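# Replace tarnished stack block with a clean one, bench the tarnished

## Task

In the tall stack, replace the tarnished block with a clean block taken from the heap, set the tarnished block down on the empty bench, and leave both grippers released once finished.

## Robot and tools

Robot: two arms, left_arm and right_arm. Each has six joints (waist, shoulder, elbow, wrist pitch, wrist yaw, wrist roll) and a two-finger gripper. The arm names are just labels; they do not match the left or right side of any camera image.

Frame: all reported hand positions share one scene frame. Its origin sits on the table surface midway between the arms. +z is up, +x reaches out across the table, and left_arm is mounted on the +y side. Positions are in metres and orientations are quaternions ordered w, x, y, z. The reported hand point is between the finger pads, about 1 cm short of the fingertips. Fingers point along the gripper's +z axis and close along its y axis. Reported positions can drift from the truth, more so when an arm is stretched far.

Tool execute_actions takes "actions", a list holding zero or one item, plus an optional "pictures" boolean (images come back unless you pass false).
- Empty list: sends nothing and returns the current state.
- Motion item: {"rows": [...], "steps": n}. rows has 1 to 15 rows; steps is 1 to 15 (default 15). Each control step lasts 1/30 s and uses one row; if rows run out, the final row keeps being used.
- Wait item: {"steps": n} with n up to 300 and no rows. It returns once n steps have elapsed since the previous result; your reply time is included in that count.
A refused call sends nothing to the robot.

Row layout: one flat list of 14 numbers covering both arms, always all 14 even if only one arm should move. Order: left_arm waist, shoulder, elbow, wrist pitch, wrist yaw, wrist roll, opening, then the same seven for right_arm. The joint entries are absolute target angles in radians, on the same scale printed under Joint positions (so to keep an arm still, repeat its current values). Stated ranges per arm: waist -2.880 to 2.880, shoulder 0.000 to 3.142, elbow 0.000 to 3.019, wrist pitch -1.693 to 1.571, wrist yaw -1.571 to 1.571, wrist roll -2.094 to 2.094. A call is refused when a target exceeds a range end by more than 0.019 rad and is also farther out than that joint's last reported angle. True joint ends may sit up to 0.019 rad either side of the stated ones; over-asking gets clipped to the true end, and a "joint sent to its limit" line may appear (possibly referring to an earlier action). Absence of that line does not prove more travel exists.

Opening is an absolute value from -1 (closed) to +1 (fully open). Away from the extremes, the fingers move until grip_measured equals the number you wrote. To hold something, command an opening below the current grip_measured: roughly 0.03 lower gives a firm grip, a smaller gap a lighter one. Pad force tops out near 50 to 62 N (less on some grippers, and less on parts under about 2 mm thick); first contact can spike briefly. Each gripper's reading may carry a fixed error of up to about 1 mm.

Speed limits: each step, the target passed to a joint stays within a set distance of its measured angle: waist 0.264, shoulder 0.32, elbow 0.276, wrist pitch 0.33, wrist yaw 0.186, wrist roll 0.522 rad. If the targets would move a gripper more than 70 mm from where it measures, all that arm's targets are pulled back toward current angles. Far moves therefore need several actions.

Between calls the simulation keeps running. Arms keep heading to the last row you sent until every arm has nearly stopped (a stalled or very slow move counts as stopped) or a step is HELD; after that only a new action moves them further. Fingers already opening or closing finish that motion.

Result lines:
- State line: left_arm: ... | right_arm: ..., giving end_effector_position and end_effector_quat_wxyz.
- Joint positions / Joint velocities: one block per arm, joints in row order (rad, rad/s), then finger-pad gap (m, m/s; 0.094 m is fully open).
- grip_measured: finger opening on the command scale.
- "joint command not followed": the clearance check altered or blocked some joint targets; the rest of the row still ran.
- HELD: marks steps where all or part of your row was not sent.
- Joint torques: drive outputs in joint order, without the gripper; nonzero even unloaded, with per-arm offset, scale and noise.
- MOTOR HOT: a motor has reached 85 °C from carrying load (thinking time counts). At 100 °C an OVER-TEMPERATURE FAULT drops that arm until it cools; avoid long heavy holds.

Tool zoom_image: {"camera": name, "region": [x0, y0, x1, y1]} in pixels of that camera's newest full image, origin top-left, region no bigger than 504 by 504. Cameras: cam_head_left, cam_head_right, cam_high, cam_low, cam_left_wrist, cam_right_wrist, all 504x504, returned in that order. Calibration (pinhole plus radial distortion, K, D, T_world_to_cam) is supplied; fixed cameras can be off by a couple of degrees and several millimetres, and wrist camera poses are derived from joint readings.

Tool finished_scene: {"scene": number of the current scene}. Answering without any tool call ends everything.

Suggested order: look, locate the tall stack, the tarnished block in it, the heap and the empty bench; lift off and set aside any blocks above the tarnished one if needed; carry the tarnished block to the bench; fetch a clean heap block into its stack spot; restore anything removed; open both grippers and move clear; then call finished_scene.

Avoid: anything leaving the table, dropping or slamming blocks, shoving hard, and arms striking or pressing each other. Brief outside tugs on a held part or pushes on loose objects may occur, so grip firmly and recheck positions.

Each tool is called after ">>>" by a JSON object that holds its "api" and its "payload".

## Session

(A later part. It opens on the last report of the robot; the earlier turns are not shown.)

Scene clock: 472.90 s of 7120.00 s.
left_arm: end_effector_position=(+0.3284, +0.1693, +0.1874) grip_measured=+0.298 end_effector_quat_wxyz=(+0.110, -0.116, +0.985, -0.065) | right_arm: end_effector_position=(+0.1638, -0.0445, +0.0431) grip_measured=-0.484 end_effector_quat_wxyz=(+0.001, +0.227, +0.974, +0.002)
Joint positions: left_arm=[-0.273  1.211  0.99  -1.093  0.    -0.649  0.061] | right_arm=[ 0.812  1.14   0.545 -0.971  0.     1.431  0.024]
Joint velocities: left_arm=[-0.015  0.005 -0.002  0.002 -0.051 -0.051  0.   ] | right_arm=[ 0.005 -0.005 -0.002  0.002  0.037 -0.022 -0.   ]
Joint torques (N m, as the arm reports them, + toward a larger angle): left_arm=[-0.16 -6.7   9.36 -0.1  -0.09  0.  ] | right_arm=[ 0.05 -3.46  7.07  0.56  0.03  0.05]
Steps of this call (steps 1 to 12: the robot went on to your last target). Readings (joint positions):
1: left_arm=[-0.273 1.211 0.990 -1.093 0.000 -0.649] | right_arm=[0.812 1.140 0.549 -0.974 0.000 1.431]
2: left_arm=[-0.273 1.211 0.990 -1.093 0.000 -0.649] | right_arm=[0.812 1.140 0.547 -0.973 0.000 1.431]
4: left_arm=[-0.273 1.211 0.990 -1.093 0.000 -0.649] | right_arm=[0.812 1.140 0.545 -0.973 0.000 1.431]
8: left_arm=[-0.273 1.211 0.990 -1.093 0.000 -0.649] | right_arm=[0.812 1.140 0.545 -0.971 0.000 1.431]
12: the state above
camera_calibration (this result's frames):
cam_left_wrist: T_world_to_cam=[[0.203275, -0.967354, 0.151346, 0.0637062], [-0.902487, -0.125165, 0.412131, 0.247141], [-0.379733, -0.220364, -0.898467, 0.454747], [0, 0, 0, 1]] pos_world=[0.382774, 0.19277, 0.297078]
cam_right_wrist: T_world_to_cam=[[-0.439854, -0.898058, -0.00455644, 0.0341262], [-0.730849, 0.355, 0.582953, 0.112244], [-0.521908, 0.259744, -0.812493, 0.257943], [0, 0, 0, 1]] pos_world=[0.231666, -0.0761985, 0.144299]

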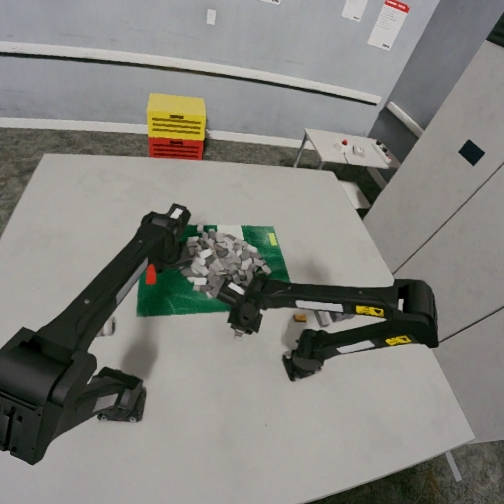

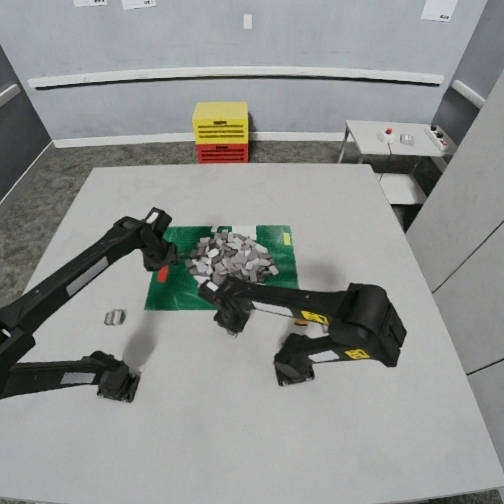

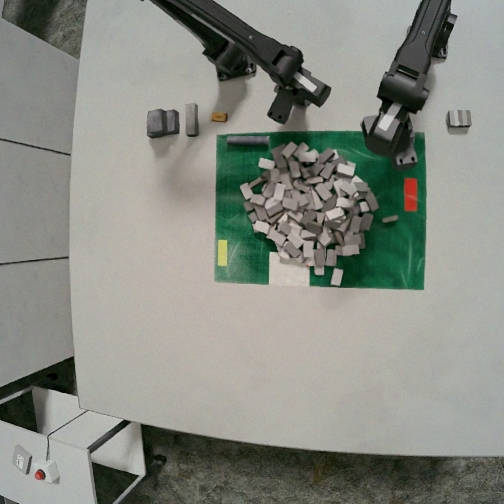

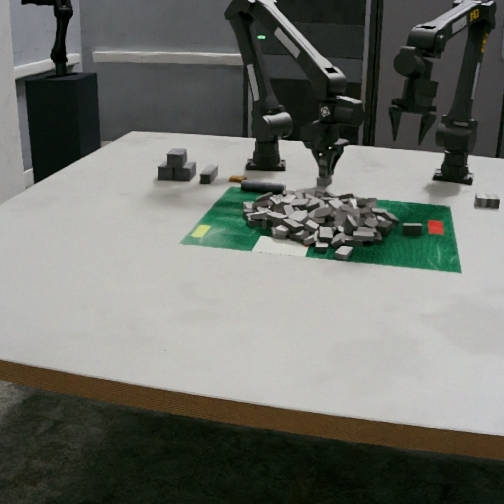

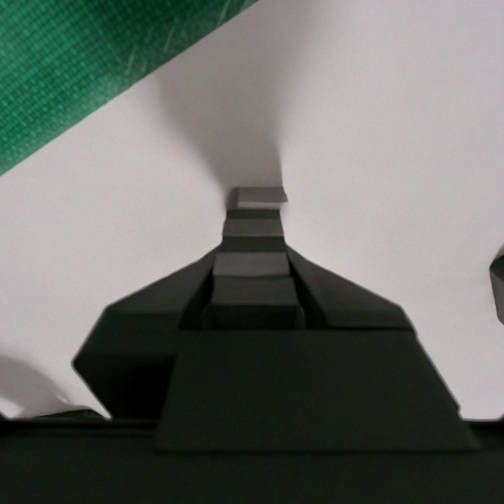

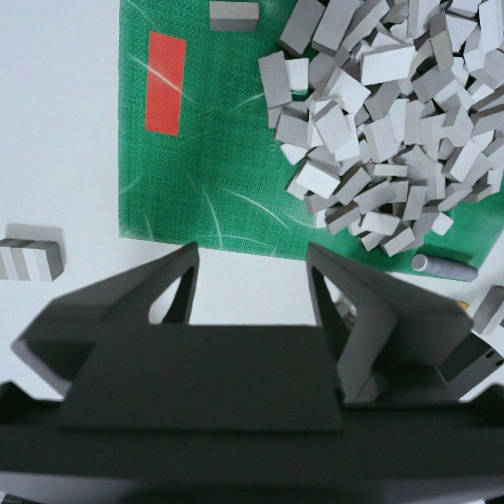

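>>> {"api": "execute_actions", "payload": {"actions": [{"rows": [
[-0.275,1.21,1.004,-1.1,0,-0.649,0.3, 0.812,1.138,0.544,-0.962,0,1.431,-0.515],
[-0.275,1.21,1.004,-1.1,0,-0.649,0.3, 0.812,1.138,0.542,-0.962,0,1.431,-0.515],
[-0.275,1.21,1.004,-1.1,0,-0.649,0.3, 0.812,1.138,0.540,-0.962,0,1.431,-0.515],
[-0.275,1.21,1.004,-1.1,0,-0.649,0.3, 0.812,1.138,0.538,-0.962,0,1.431,-0.515],
[-0.275,1.21,1.004,-1.1,0,-0.649,0.3, 0.812,1.138,0.536,-0.961,0,1.431,-0.515],
[-0.275,1.21,1.004,-1.1,0,-0.649,0.3, 0.812,1.138,0.534,-0.9595,0,1.431,-0.515],
[-0.275,1.21,1.004,-1.1,0,-0.649,0.3, 0.812,1.138,0.532,-0.958,0,1.431,-0.515],
[-0.275,1.21,1.004,-1.1,0,-0.649,0.3, 0.812,1.138,0.530,-0.9565,0,1.431,-0.515],
[-0.275,1.21,1.004,-1.1,0,-0.649,0.3, 0.812,1.138,0.5285,-0.955,0,1.431,-0.515],
[-0.275,1.21,1.004,-1.1,0,-0.649,0.3, 0.812,1.138,0.527,-0.9535,0,1.431,-0.515],
[-0.275,1.21,1.004,-1.1,0,-0.649,0.3, 0.812,1.138,0.5255,-0.952,0,1.431,-0.515],
[-0.275,1.21,1.004,-1.1,0,-0.649,0.3, 0.812,1.138,0.524,-0.951,0,1.431,-0.515],
[-0.275,1.21,1.004,-1.1,0,-0.649,0.3, 0.812,1.138,0.5225,-0.950,0,1.431,-0.515],
[-0.275,1.21,1.004,-1.1,0,-0.649,0.3, 0.812,1.138,0.521,-0.9495,0,1.431,-0.515],
[-0.275,1.21,1.004,-1.1,0,-0.649,0.3, 0.812,1.138,0.520,-0.949,0,1.431,-0.515]
], "steps": 15}], "pictures": false}}

>>> {"api": "execute_actions", "payload": {"actions": [{"steps": 12}]}}

>>> {"api": "zoom_image", "payload": {"camera": "cam_left_wrist", "region": [190, 150, 320, 280]}}

Scene clock: 486.23 s of 7120.00 s.
left_arm: end_effector_position=(+0.3284, +0.1693, +0.1874) grip_measured=+0.298 end_effector_quat_wxyz=(+0.110, -0.116, +0.985, -0.065) | right_arm: end_effector_position=(+0.1612, -0.0483, +0.0383) grip_measured=-0.484 end_effector_quat_wxyz=(+0.000, +0.227, +0.974, -0.000)
Joint positions: left_arm=[-0.273  1.211  0.99  -1.093  0.    -0.649  0.061] | right_arm=[ 0.812  1.14   0.53  -0.961  0.     1.431  0.024]
Joint velocities: left_arm=[ 0.005  0.005 -0.002  0.007 -0.051  0.007 -0.   ] | right_arm=[-0.024  0.005  0.017  0.002 -0.066 -0.007  0.001]
Joint torques (N m, as the arm reports them, + toward a larger angle): left_arm=[-0.03 -6.61  9.29 -0.1  -0.08  0.03] | right_arm=[-0.35 -3.03  6.41  0.61  0.02  0.06]
Steps of this call (steps 1 to 15: the robot went on to your last target; steps 16 to 90: nothing new was sent; then 9.83 s passed at rest; steps 91 to 105: all 15 steps of this action). Readings (joint positions):
91: left_arm=[-0.273 1.211 0.990 -1.093 0.000 -0.649] | right_arm=[0.812 1.140 0.545 -0.971 0.000 1.431]
92: left_arm=[-0.273 1.211 0.990 -1.093 0.000 -0.649] | right_arm=[0.812 1.140 0.545 -0.971 0.000 1.431]
94: left_arm=[-0.273 1.211 0.990 -1.093 0.000 -0.649] | right_arm=[0.812 1.140 0.545 -0.971 0.000 1.431]
98: left_arm=[-0.273 1.211 0.990 -1.093 0.000 -0.649] | right_arm=[0.812 1.140 0.538 -0.967 0.000 1.431]
105: the state above

Scene clock: 486.63 s of 7120.00 s.
left_arm: end_effector_position=(+0.3284, +0.1693, +0.1874) grip_measured=+0.298 end_effector_quat_wxyz=(+0.110, -0.116, +0.985, -0.065) | right_arm: end_effector_position=(+0.1612, -0.0483, +0.0383) grip_measured=-0.484 end_effector_quat_wxyz=(+0.000, +0.227, +0.974, -0.000)
Joint positions: left_arm=[-0.273  1.211  0.99  -1.093  0.    -0.649  0.061] | right_arm=[ 0.812  1.14   0.53  -0.961  0.     1.431  0.024]
Joint velocities: left_arm=[-0.005 -0.015  0.012  0.007  0.007 -0.022 -0.001] | right_arm=[ 0.015 -0.015  0.007  0.002  0.022 -0.022  0.   ]
Joint torques (N m, as the arm reports them, + toward a larger angle): left_arm=[ 0.   -6.97  9.32 -0.08 -0.07  0.03] | right_arm=[ 0.07 -3.33  6.27  0.64  0.03  0.05]
Steps of this call (steps 1 to 12: the robot went on to your last target). Readings (joint positions):
1: left_arm=[-0.273 1.211 0.990 -1.093 0.000 -0.649] | right_arm=[0.812 1.140 0.530 -0.961 0.000 1.431]
2: left_arm=[-0.273 1.211 0.990 -1.093 0.000 -0.649] | right_arm=[0.812 1.140 0.530 -0.961 0.000 1.431]
4: left_arm=[-0.273 1.211 0.990 -1.093 0.000 -0.649] | right_arm=[0.812 1.140 0.530 -0.961 0.000 1.431]
8: left_arm=[-0.273 1.211 0.990 -1.093 0.000 -0.649] | right_arm=[0.812 1.140 0.530 -0.961 0.000 1.431]
12: the state above
camera_calibration (this result's frames):
cam_left_wrist: T_world_to_cam=[[0.203275, -0.967354, 0.151346, 0.0637062], [-0.902487, -0.125165, 0.412131, 0.247141], [-0.379733, -0.220364, -0.898467, 0.454747], [0, 0, 0, 1]] pos_world=[0.382774, 0.19277, 0.297078]
cam_right_wrist: T_world_to_cam=[[-0.43986, -0.898066, 0.000730185, 0.0293337], [-0.729096, 0.357575, 0.583574, 0.114319], [-0.524349, 0.256158, -0.81206, 0.253878], [0, 0, 0, 1]] pos_world=[0.229373, -0.0795668, 0.139429]

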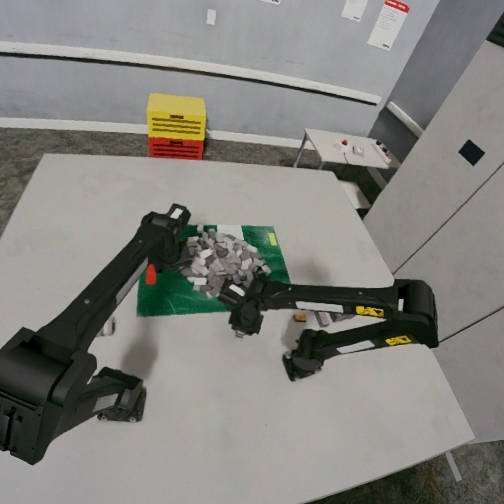

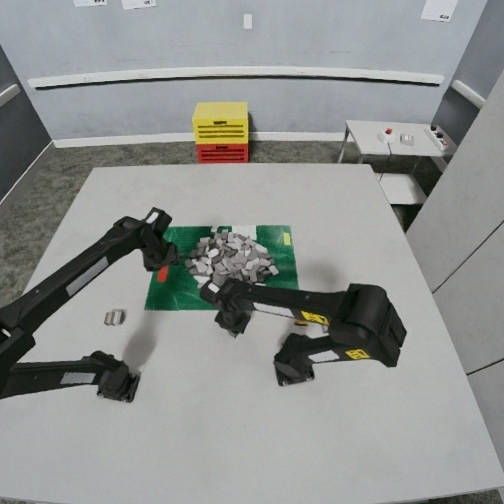

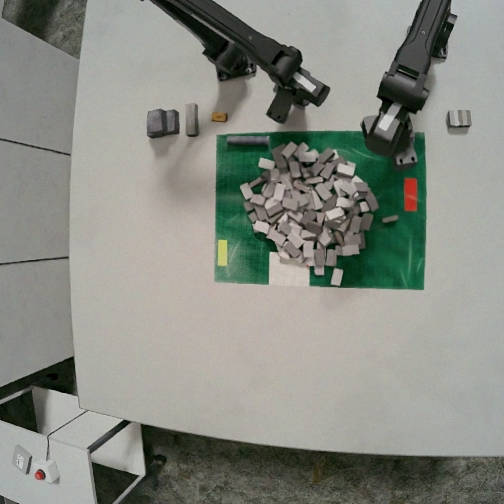

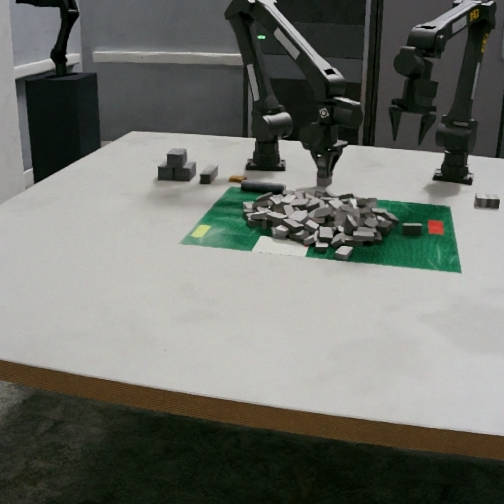

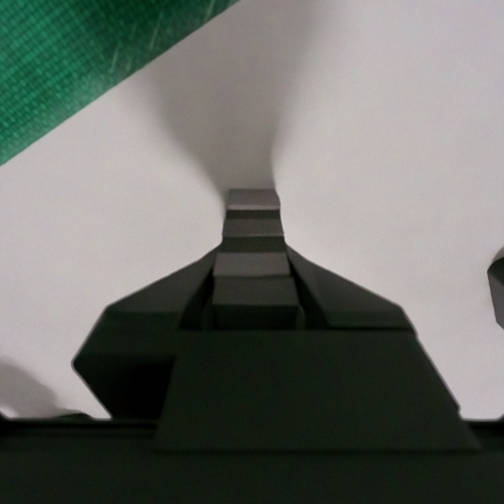

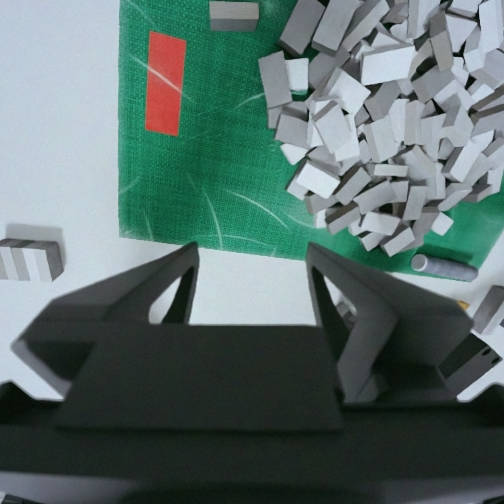

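Region (190, 150, 320, 280) of cam_left_wrist's 504x504 image, scaled by 3.877, with more detail than that image has.

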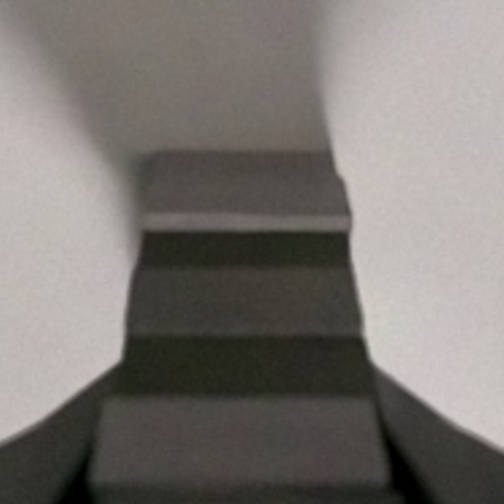

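>>> {"api": "execute_actions", "payload": {"actions": [{"rows": [
[-0.275,1.21,1.004,-1.1,0,-0.649,0.3, 0.812,1.138,0.524,-0.952,0,1.431,-0.512],
[-0.275,1.21,1.004,-1.1,0,-0.649,0.3, 0.812,1.138,0.528,-0.955,0,1.431,-0.506],
[-0.275,1.21,1.004,-1.1,0,-0.649,0.3, 0.812,1.138,0.532,-0.958,0,1.431,-0.498],
[-0.275,1.21,1.004,-1.1,0,-0.649,0.3, 0.812,1.138,0.535,-0.960,0,1.431,-0.49],
[-0.275,1.21,1.004,-1.1,0,-0.649,0.3, 0.812,1.138,0.535,-0.961,0,1.431,-0.48],
[-0.275,1.21,1.004,-1.1,0,-0.649,0.3, 0.812,1.138,0.535,-0.961,0,1.431,-0.47],
[-0.275,1.21,1.004,-1.1,0,-0.649,0.3, 0.812,1.138,0.535,-0.961,0,1.431,-0.455],
[-0.275,1.21,1.004,-1.1,0,-0.649,0.3, 0.812,1.138,0.535,-0.961,0,1.431,-0.43],
[-0.275,1.21,1.004,-1.1,0,-0.649,0.3, 0.812,1.138,0.535,-0.961,0,1.431,-0.39],
[-0.275,1.21,1.004,-1.1,0,-0.649,0.3, 0.812,1.138,0.535,-0.961,0,1.431,-0.33],
[-0.275,1.21,1.004,-1.1,0,-0.649,0.3, 0.812,1.138,0.538,-0.961,0,1.431,-0.25],
[-0.275,1.21,1.004,-1.1,0,-0.649,0.3, 0.812,1.138,0.542,-0.961,0,1.431,-0.15],
[-0.275,1.21,1.004,-1.1,0,-0.649,0.3, 0.812,1.138,0.546,-0.961,0,1.431,-0.03],
[-0.275,1.21,1.004,-1.1,0,-0.649,0.3, 0.812,1.138,0.550,-0.961,0,1.431,0.1],
[-0.275,1.21,1.004,-1.1,0,-0.649,0.3, 0.812,1.138,0.554,-0.961,0,1.431,0.25]
], "steps": 15}], "pictures": false}}

>>> {"api": "execute_actions", "payload": {"actions": [{"rows": [
[-0.275,1.21,1.004,-1.1,0,-0.649,0.3, 0.812,1.137,0.558,-0.962,0,1.431,0.38],
[-0.275,1.21,1.004,-1.1,0,-0.649,0.3, 0.812,1.136,0.562,-0.963,0,1.431,0.5],
[-0.275,1.21,1.004,-1.1,0,-0.649,0.3, 0.812,1.135,0.566,-0.964,0,1.431,0.6],
[-0.275,1.21,1.004,-1.1,0,-0.649,0.3, 0.812,1.134,0.570,-0.965,0,1.431,0.66],
[-0.275,1.21,1.004,-1.1,0,-0.649,0.3, 0.812,1.133,0.573,-0.966,0,1.431,0.7],
[-0.275,1.21,1.004,-1.1,0,-0.649,0.3, 0.812,1.133,0.575,-0.967,0,1.431,0.7],
[-0.275,1.21,1.004,-1.1,0,-0.649,0.3, 0.812,1.132,0.577,-0.968,0,1.431,0.7],
[-0.275,1.21,1.004,-1.1,0,-0.649,0.3, 0.812,1.132,0.578,-0.968,0,1.431,0.7]
], "steps": 8}], "pictures": false}}

>>> {"api": "execute_actions", "payload": {"actions": [{"rows": [
[-0.275,1.21,1.004,-1.1,0,-0.649,0.3, 0.812,1.1316,0.5785,-0.968,0,1.431,0.7],
[-0.275,1.21,1.004,-1.1,0,-0.649,0.3, 0.812,1.1303,0.5800,-0.968,0,1.431,0.7],
[-0.275,1.21,1.004,-1.1,0,-0.649,0.3, 0.812,1.1282,0.5824,-0.968,0,1.431,0.7],
[-0.275,1.21,1.004,-1.1,0,-0.649,0.3, 0.812,1.1254,0.5856,-0.969,0,1.431,0.7],
[-0.275,1.21,1.004,-1.1,0,-0.649,0.3, 0.812,1.1220,0.5896,-0.9717,0,1.431,0.7],
[-0.275,1.21,1.004,-1.1,0,-0.649,0.3, 0.812,1.1180,0.5943,-0.9761,0,1.431,0.7],
[-0.275,1.21,1.004,-1.1,0,-0.649,0.3, 0.812,1.1134,0.5997,-0.9821,0,1.431,0.7],
[-0.275,1.21,1.004,-1.1,0,-0.649,0.3, 0.812,1.1083,0.6055,-0.9895,0,1.431,0.7],
[-0.275,1.21,1.004,-1.1,0,-0.649,0.3, 0.812,1.1028,0.6119,-0.9982,0,1.431,0.7],
[-0.275,1.21,1.004,-1.1,0,-0.649,0.3, 0.812,1.0970,0.6187,-1.0080,0,1.431,0.7],
[-0.275,1.21,1.004,-1.1,0,-0.649,0.3, 0.812,1.0909,0.6258,-1.0189,0,1.431,0.7],
[-0.275,1.21,1.004,-1.1,0,-0.649,0.3, 0.812,1.0845,0.6333,-1.0306,0,1.431,0.7],
[-0.275,1.21,1.004,-1.1,0,-0.649,0.3, 0.812,1.0779,0.6409,-1.0432,0,1.431,0.7],
[-0.275,1.21,1.004,-1.1,0,-0.649,0.3, 0.812,1.0712,0.6487,-1.0564,0,1.431,0.7],
[-0.275,1.21,1.004,-1.1,0,-0.649,0.3, 0.812,1.0645,0.6565,-1.0701,0,1.431,0.7]
], "steps": 15}], "pictures": false}}

>>> {"api": "execute_actions", "payload": {"actions": [{"rows": [
[-0.275,1.21,1.004,-1.1,0,-0.649,0.3, 0.812,1.0578,0.6643,-1.0842,0,1.431,0.7],
[-0.275,1.21,1.004,-1.1,0,-0.649,0.3, 0.812,1.0511,0.6721,-1.0985,0,1.431,0.7],
[-0.275,1.21,1.004,-1.1,0,-0.649,0.3, 0.812,1.0445,0.6797,-1.1130,0,1.431,0.7],
[-0.275,1.21,1.004,-1.1,0,-0.649,0.3, 0.812,1.0381,0.6872,-1.1275,0,1.431,0.7],
[-0.275,1.21,1.004,-1.1,0,-0.649,0.3, 0.812,1.0320,0.6943,-1.1418,0,1.431,0.7],
[-0.275,1.21,1.004,-1.1,0,-0.649,0.3, 0.812,1.0262,0.7011,-1.1559,0,1.431,0.7],
[-0.275,1.21,1.004,-1.1,0,-0.649,0.3, 0.812,1.0207,0.7075,-1.1696,0,1.431,0.7],
[-0.275,1.21,1.004,-1.1,0,-0.649,0.3, 0.812,1.0156,0.7133,-1.1828,0,1.431,0.7],
[-0.275,1.21,1.004,-1.1,0,-0.649,0.3, 0.812,1.0110,0.7187,-1.1954,0,1.431,0.7],
[-0.275,1.21,1.004,-1.1,0,-0.649,0.3, 0.812,1.0070,0.7234,-1.2071,0,1.431,0.7],
[-0.275,1.21,1.004,-1.1,0,-0.649,0.3, 0.812,1.0036,0.7274,-1.2180,0,1.431,0.7],
[-0.275,1.21,1.004,-1.1,0,-0.649,0.3, 0.812,1.0008,0.7306,-1.2278,0,1.431,0.7],
[-0.275,1.21,1.004,-1.1,0,-0.649,0.3, 0.812,0.9987,0.7330,-1.2365,0,1.431,0.7],
[-0.275,1.21,1.004,-1.1,0,-0.649,0.3, 0.812,0.9974,0.7345,-1.2439,0,1.431,0.7],
[-0.275,1.21,1.004,-1.1,0,-0.649,0.3, 0.812,0.9970,0.7350,-1.2499,0,1.431,0.7]
], "steps": 15}], "pictures": false}}

>>> {"api": "execute_actions", "payload": {"actions": [{"steps": 8}]}}

>>> {"api": "zoom_image", "payload": {"camera": "cam_low", "region": [280, 120, 380, 220]}}

Scene clock: 519.43 s of 7120.00 s.
left_arm: end_effector_position=(+0.3284, +0.1693, +0.1874) grip_measured=+0.298 end_effector_quat_wxyz=(+0.110, -0.116, +0.985, -0.065) | right_arm: end_effector_position=(+0.1612, -0.0483, +0.0383) grip_measured=+0.178 end_effector_quat_wxyz=(+0.000, +0.227, +0.974, -0.000)
Joint positions: left_arm=[-0.273  1.211  0.99  -1.093  0.    -0.649  0.061] | right_arm=[ 0.812  1.14   0.53  -0.961  0.     1.431  0.055]
Joint velocities: left_arm=[ 0.015 -0.005  0.012 -0.012 -0.051  0.007 -0.   ] | right_arm=[-0.005 -0.024 -0.002  0.002 -0.037  0.022  0.141]
Joint torques (N m, as the arm reports them, + toward a larger angle): left_arm=[-0.2  -6.88  9.37 -0.14 -0.06  0.01] | right_arm=[ 0.07 -3.56  8.38  0.23  0.01  0.06]
Steps of this call (steps 1 to 15: the robot went on to your last target; steps 16 to 90: nothing new was sent; then 29.30 s passed at rest; steps 91 to 105: all 15 steps of this action). Readings (joint positions):
91: left_arm=[-0.273 1.211 0.990 -1.093 0.000 -0.649] | right_arm=[0.812 1.140 0.530 -0.961 0.000 1.431]
92: left_arm=[-0.273 1.211 0.990 -1.093 0.000 -0.649] | right_arm=[0.812 1.140 0.530 -0.961 0.000 1.431]
94: left_arm=[-0.273 1.211 0.990 -1.093 0.000 -0.649] | right_arm=[0.812 1.140 0.530 -0.961 0.000 1.431]
98: left_arm=[-0.273 1.211 0.990 -1.093 0.000 -0.649] | right_arm=[0.812 1.140 0.530 -0.961 0.000 1.431]
105: the state above

Scene clock: 519.70 s of 7120.00 s.
left_arm: end_effector_position=(+0.3284, +0.1693, +0.1874) grip_measured=+0.298 end_effector_quat_wxyz=(+0.110, -0.116, +0.985, -0.065) | right_arm: end_effector_position=(+0.1612, -0.0483, +0.0383) grip_measured=+0.698 end_effector_quat_wxyz=(+0.000, +0.227, +0.974, -0.000)
Joint positions: left_arm=[-0.273  1.211  0.99  -1.093  0.    -0.649  0.061] | right_arm=[ 0.812  1.14   0.53  -0.961  0.     1.431  0.08 ]
Joint velocities: left_arm=[-0.005  0.015 -0.012 -0.007  0.007 -0.007 -0.002] | right_arm=[-0.005  0.005 -0.007  0.002 -0.022 -0.007 -0.   ]
Joint torques (N m, as the arm reports them, + toward a larger angle): left_arm=[ 0.16 -7.08  9.44 -0.08 -0.08  0.01] | right_arm=[ 0.05 -4.52 10.14 -0.06  0.03  0.05]
Steps of this call (steps 1 to 8: all 8 steps of this action). Readings (joint positions):
1: left_arm=[-0.273 1.211 0.990 -1.093 0.000 -0.649] | right_arm=[0.812 1.140 0.530 -0.961 0.000 1.431]
2: left_arm=[-0.273 1.211 0.990 -1.093 0.000 -0.649] | right_arm=[0.812 1.140 0.530 -0.961 0.000 1.431]
4: left_arm=[-0.273 1.211 0.990 -1.093 0.000 -0.649] | right_arm=[0.812 1.140 0.530 -0.961 0.000 1.431]
8: the state above

Scene clock: 520.20 s of 7120.00 s.
left_arm: end_effector_position=(+0.3284, +0.1693, +0.1874) grip_measured=+0.298 end_effector_quat_wxyz=(+0.110, -0.116, +0.985, -0.065) | right_arm: end_effector_position=(+0.1671, -0.0396, +0.0679) grip_measured=+0.698 end_effector_quat_wxyz=(+0.006, +0.227, +0.974, +0.015)
Joint positions: left_arm=[-0.273  1.211  0.99  -1.093  0.    -0.649  0.061] | right_arm=[ 0.812  1.088  0.586 -1.037  0.     1.431  0.08 ]
Joint velocities: left_arm=[-0.005  0.005  0.002 -0.002 -0.007 -0.022  0.001] | right_arm=[-0.005 -0.22   0.247 -0.354 -0.007  0.037 -0.001]
Joint torques (N m, as the arm reports them, + toward a larger angle): left_arm=[-0.03 -6.61  9.32 -0.09 -0.08  0.01] | right_arm=[ 0.11 -4.14 11.12  0.23  0.03  0.05]
Steps of this call (steps 1 to 15: all 15 steps of this action). Readings (joint positions):
1: left_arm=[-0.273 1.211 0.990 -1.093 0.000 -0.649] | right_arm=[0.812 1.140 0.530 -0.961 0.000 1.431]
2: left_arm=[-0.273 1.211 0.990 -1.093 0.000 -0.649] | right_arm=[0.812 1.140 0.530 -0.961 0.000 1.431]
4: left_arm=[-0.273 1.211 0.990 -1.093 0.000 -0.649] | right_arm=[0.812 1.139 0.530 -0.961 0.000 1.431]
8: left_arm=[-0.273 1.211 0.990 -1.093 0.000 -0.649] | right_arm=[0.812 1.131 0.536 -0.972 0.000 1.431]
15: the state above

Scene clock: 520.70 s of 7120.00 s.
left_arm: end_effector_position=(+0.3284, +0.1693, +0.1874) grip_measured=+0.298 end_effector_quat_wxyz=(+0.110, -0.116, +0.985, -0.065) | right_arm: end_effector_position=(+0.1629, -0.0458, +0.1173) grip_measured=+0.698 end_effector_quat_wxyz=(+0.003, +0.227, +0.974, +0.007)
Joint positions: left_arm=[-0.273  1.211  0.99  -1.093  0.    -0.649  0.061] | right_arm=[ 0.812  1.005  0.676 -1.226  0.     1.431  0.08 ]
Joint velocities: left_arm=[-0.015 -0.015 -0.012  0.002 -0.037 -0.051  0.001] | right_arm=[-0.005 -0.073  0.051 -0.256  0.081 -0.051  0.001]
Joint torques (N m, as the arm reports them, + toward a larger angle): left_arm=[ 0.05 -6.95  9.28 -0.09 -0.06  0.01] | right_arm=[ 0.08 -4.16 11.8  -0.05  0.03  0.05]
Steps of this call (steps 1 to 15: all 15 steps of this action). Readings (joint positions):
1: left_arm=[-0.273 1.211 0.990 -1.093 0.000 -0.649] | right_arm=[0.812 1.080 0.594 -1.050 0.000 1.431]
2: left_arm=[-0.273 1.211 0.990 -1.093 0.000 -0.649] | right_arm=[0.812 1.073 0.603 -1.063 0.000 1.431]
4: left_arm=[-0.273 1.211 0.990 -1.093 0.000 -0.649] | right_arm=[0.812 1.058 0.619 -1.091 0.000 1.431]
8: left_arm=[-0.273 1.211 0.990 -1.093 0.000 -0.649] | right_arm=[0.812 1.033 0.646 -1.148 0.000 1.431]
15: the state above

Scene clock: 520.97 s of 7120.00 s.
left_arm: end_effector_position=(+0.3284, +0.1693, +0.1874) grip_measured=+0.298 end_effector_quat_wxyz=(+0.110, -0.116, +0.985, -0.065) | right_arm: end_effector_position=(+0.1611, -0.0484, +0.1183) grip_measured=+0.698 end_effector_quat_wxyz=(+0.001, +0.227, +0.974, +0.002)
Joint positions: left_arm=[-0.273  1.211  0.99  -1.093  0.    -0.649  0.061] | right_arm=[ 0.812  1.003  0.677 -1.242  0.     1.431  0.08 ]
Joint velocities: left_arm=[ 0.015 -0.015 -0.017  0.017 -0.007 -0.022  0.001] | right_arm=[ 0.005  0.015  0.007 -0.012  0.081 -0.081  0.001]
Joint torques (N m, as the arm reports them, + toward a larger angle): left_arm=[-0.07 -6.92  9.37 -0.01 -0.07  0.  ] | right_arm=[ 0.07 -3.32 11.85 -0.01  0.03  0.05]
Steps of this call (steps 1 to 8: the robot went on to your last target). Readings (joint positions):
1: left_arm=[-0.273 1.211 0.990 -1.093 0.000 -0.649] | right_arm=[0.812 1.003 0.677 -1.233 0.000 1.431]
2: left_arm=[-0.273 1.211 0.990 -1.093 0.000 -0.649] | right_arm=[0.812 1.003 0.677 -1.237 0.000 1.431]
4: left_arm=[-0.273 1.211 0.990 -1.093 0.000 -0.649] | right_arm=[0.812 1.003 0.677 -1.240 0.000 1.431]
8: the state above
camera_calibration (this result's frames):
cam_left_wrist: T_world_to_cam=[[0.203275, -0.967354, 0.151346, 0.0637062], [-0.902487, -0.125165, 0.412131, 0.247141], [-0.379733, -0.220364, -0.898467, 0.454747], [0, 0, 0, 1]] pos_world=[0.382774, 0.19277, 0.297078]
cam_right_wrist: T_world_to_cam=[[-0.439857, -0.898063, -0.00304598, 0.0295544], [-0.730349, 0.355736, 0.583132, 0.067755], [-0.522606, 0.258719, -0.812372, 0.318741], [0, 0, 0, 1]] pos_world=[0.22906, -0.0800257, 0.219516]

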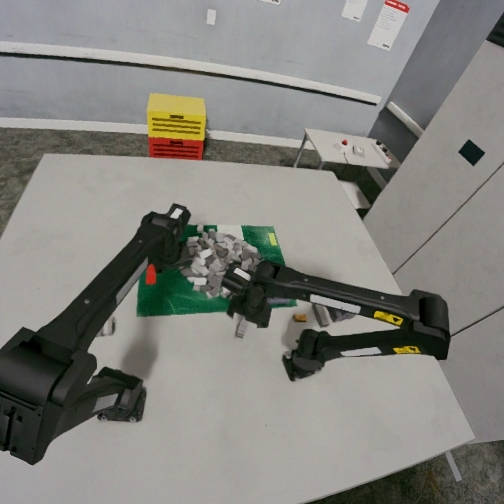

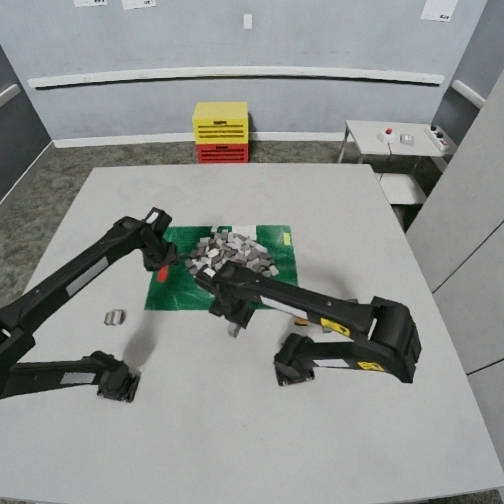

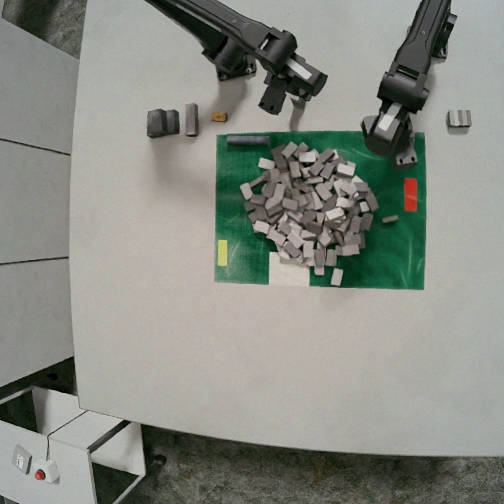

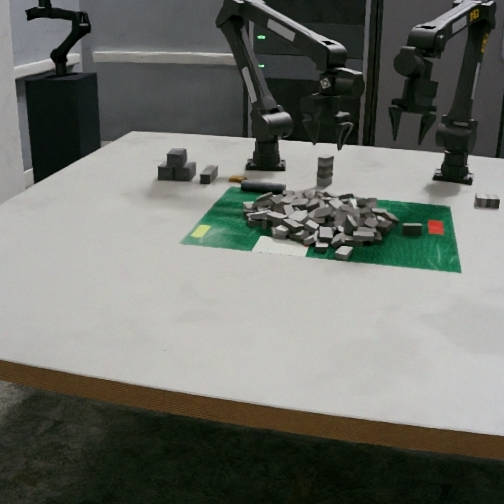

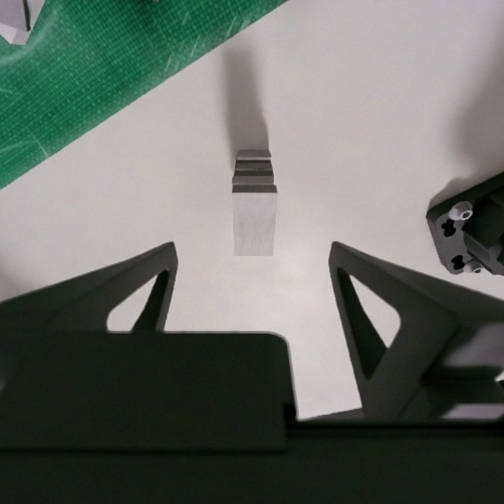

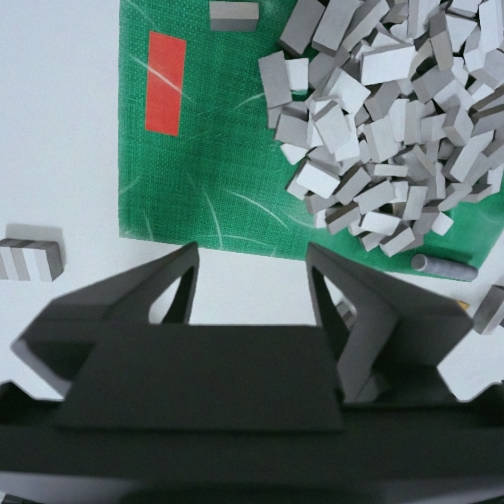

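Region (280, 120, 380, 220) of cam_low's 504x504 image, scaled by 5.040, with more detail than that image has.

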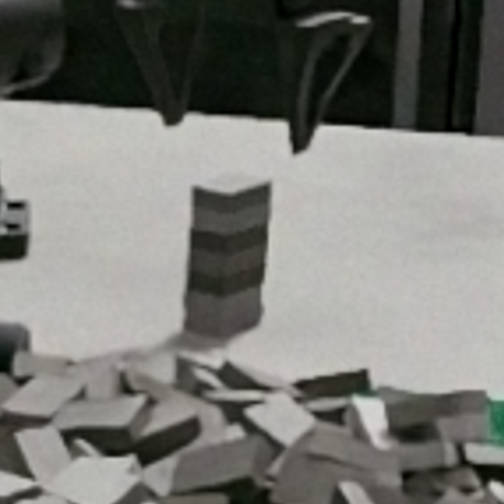

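The stack of 7 is standing, and the tarnished block is on the bare bench. Finishing scene 1.

>>> {"api": "finished_scene", "payload": {"scene": 1}}

The scene is finished: the task was done.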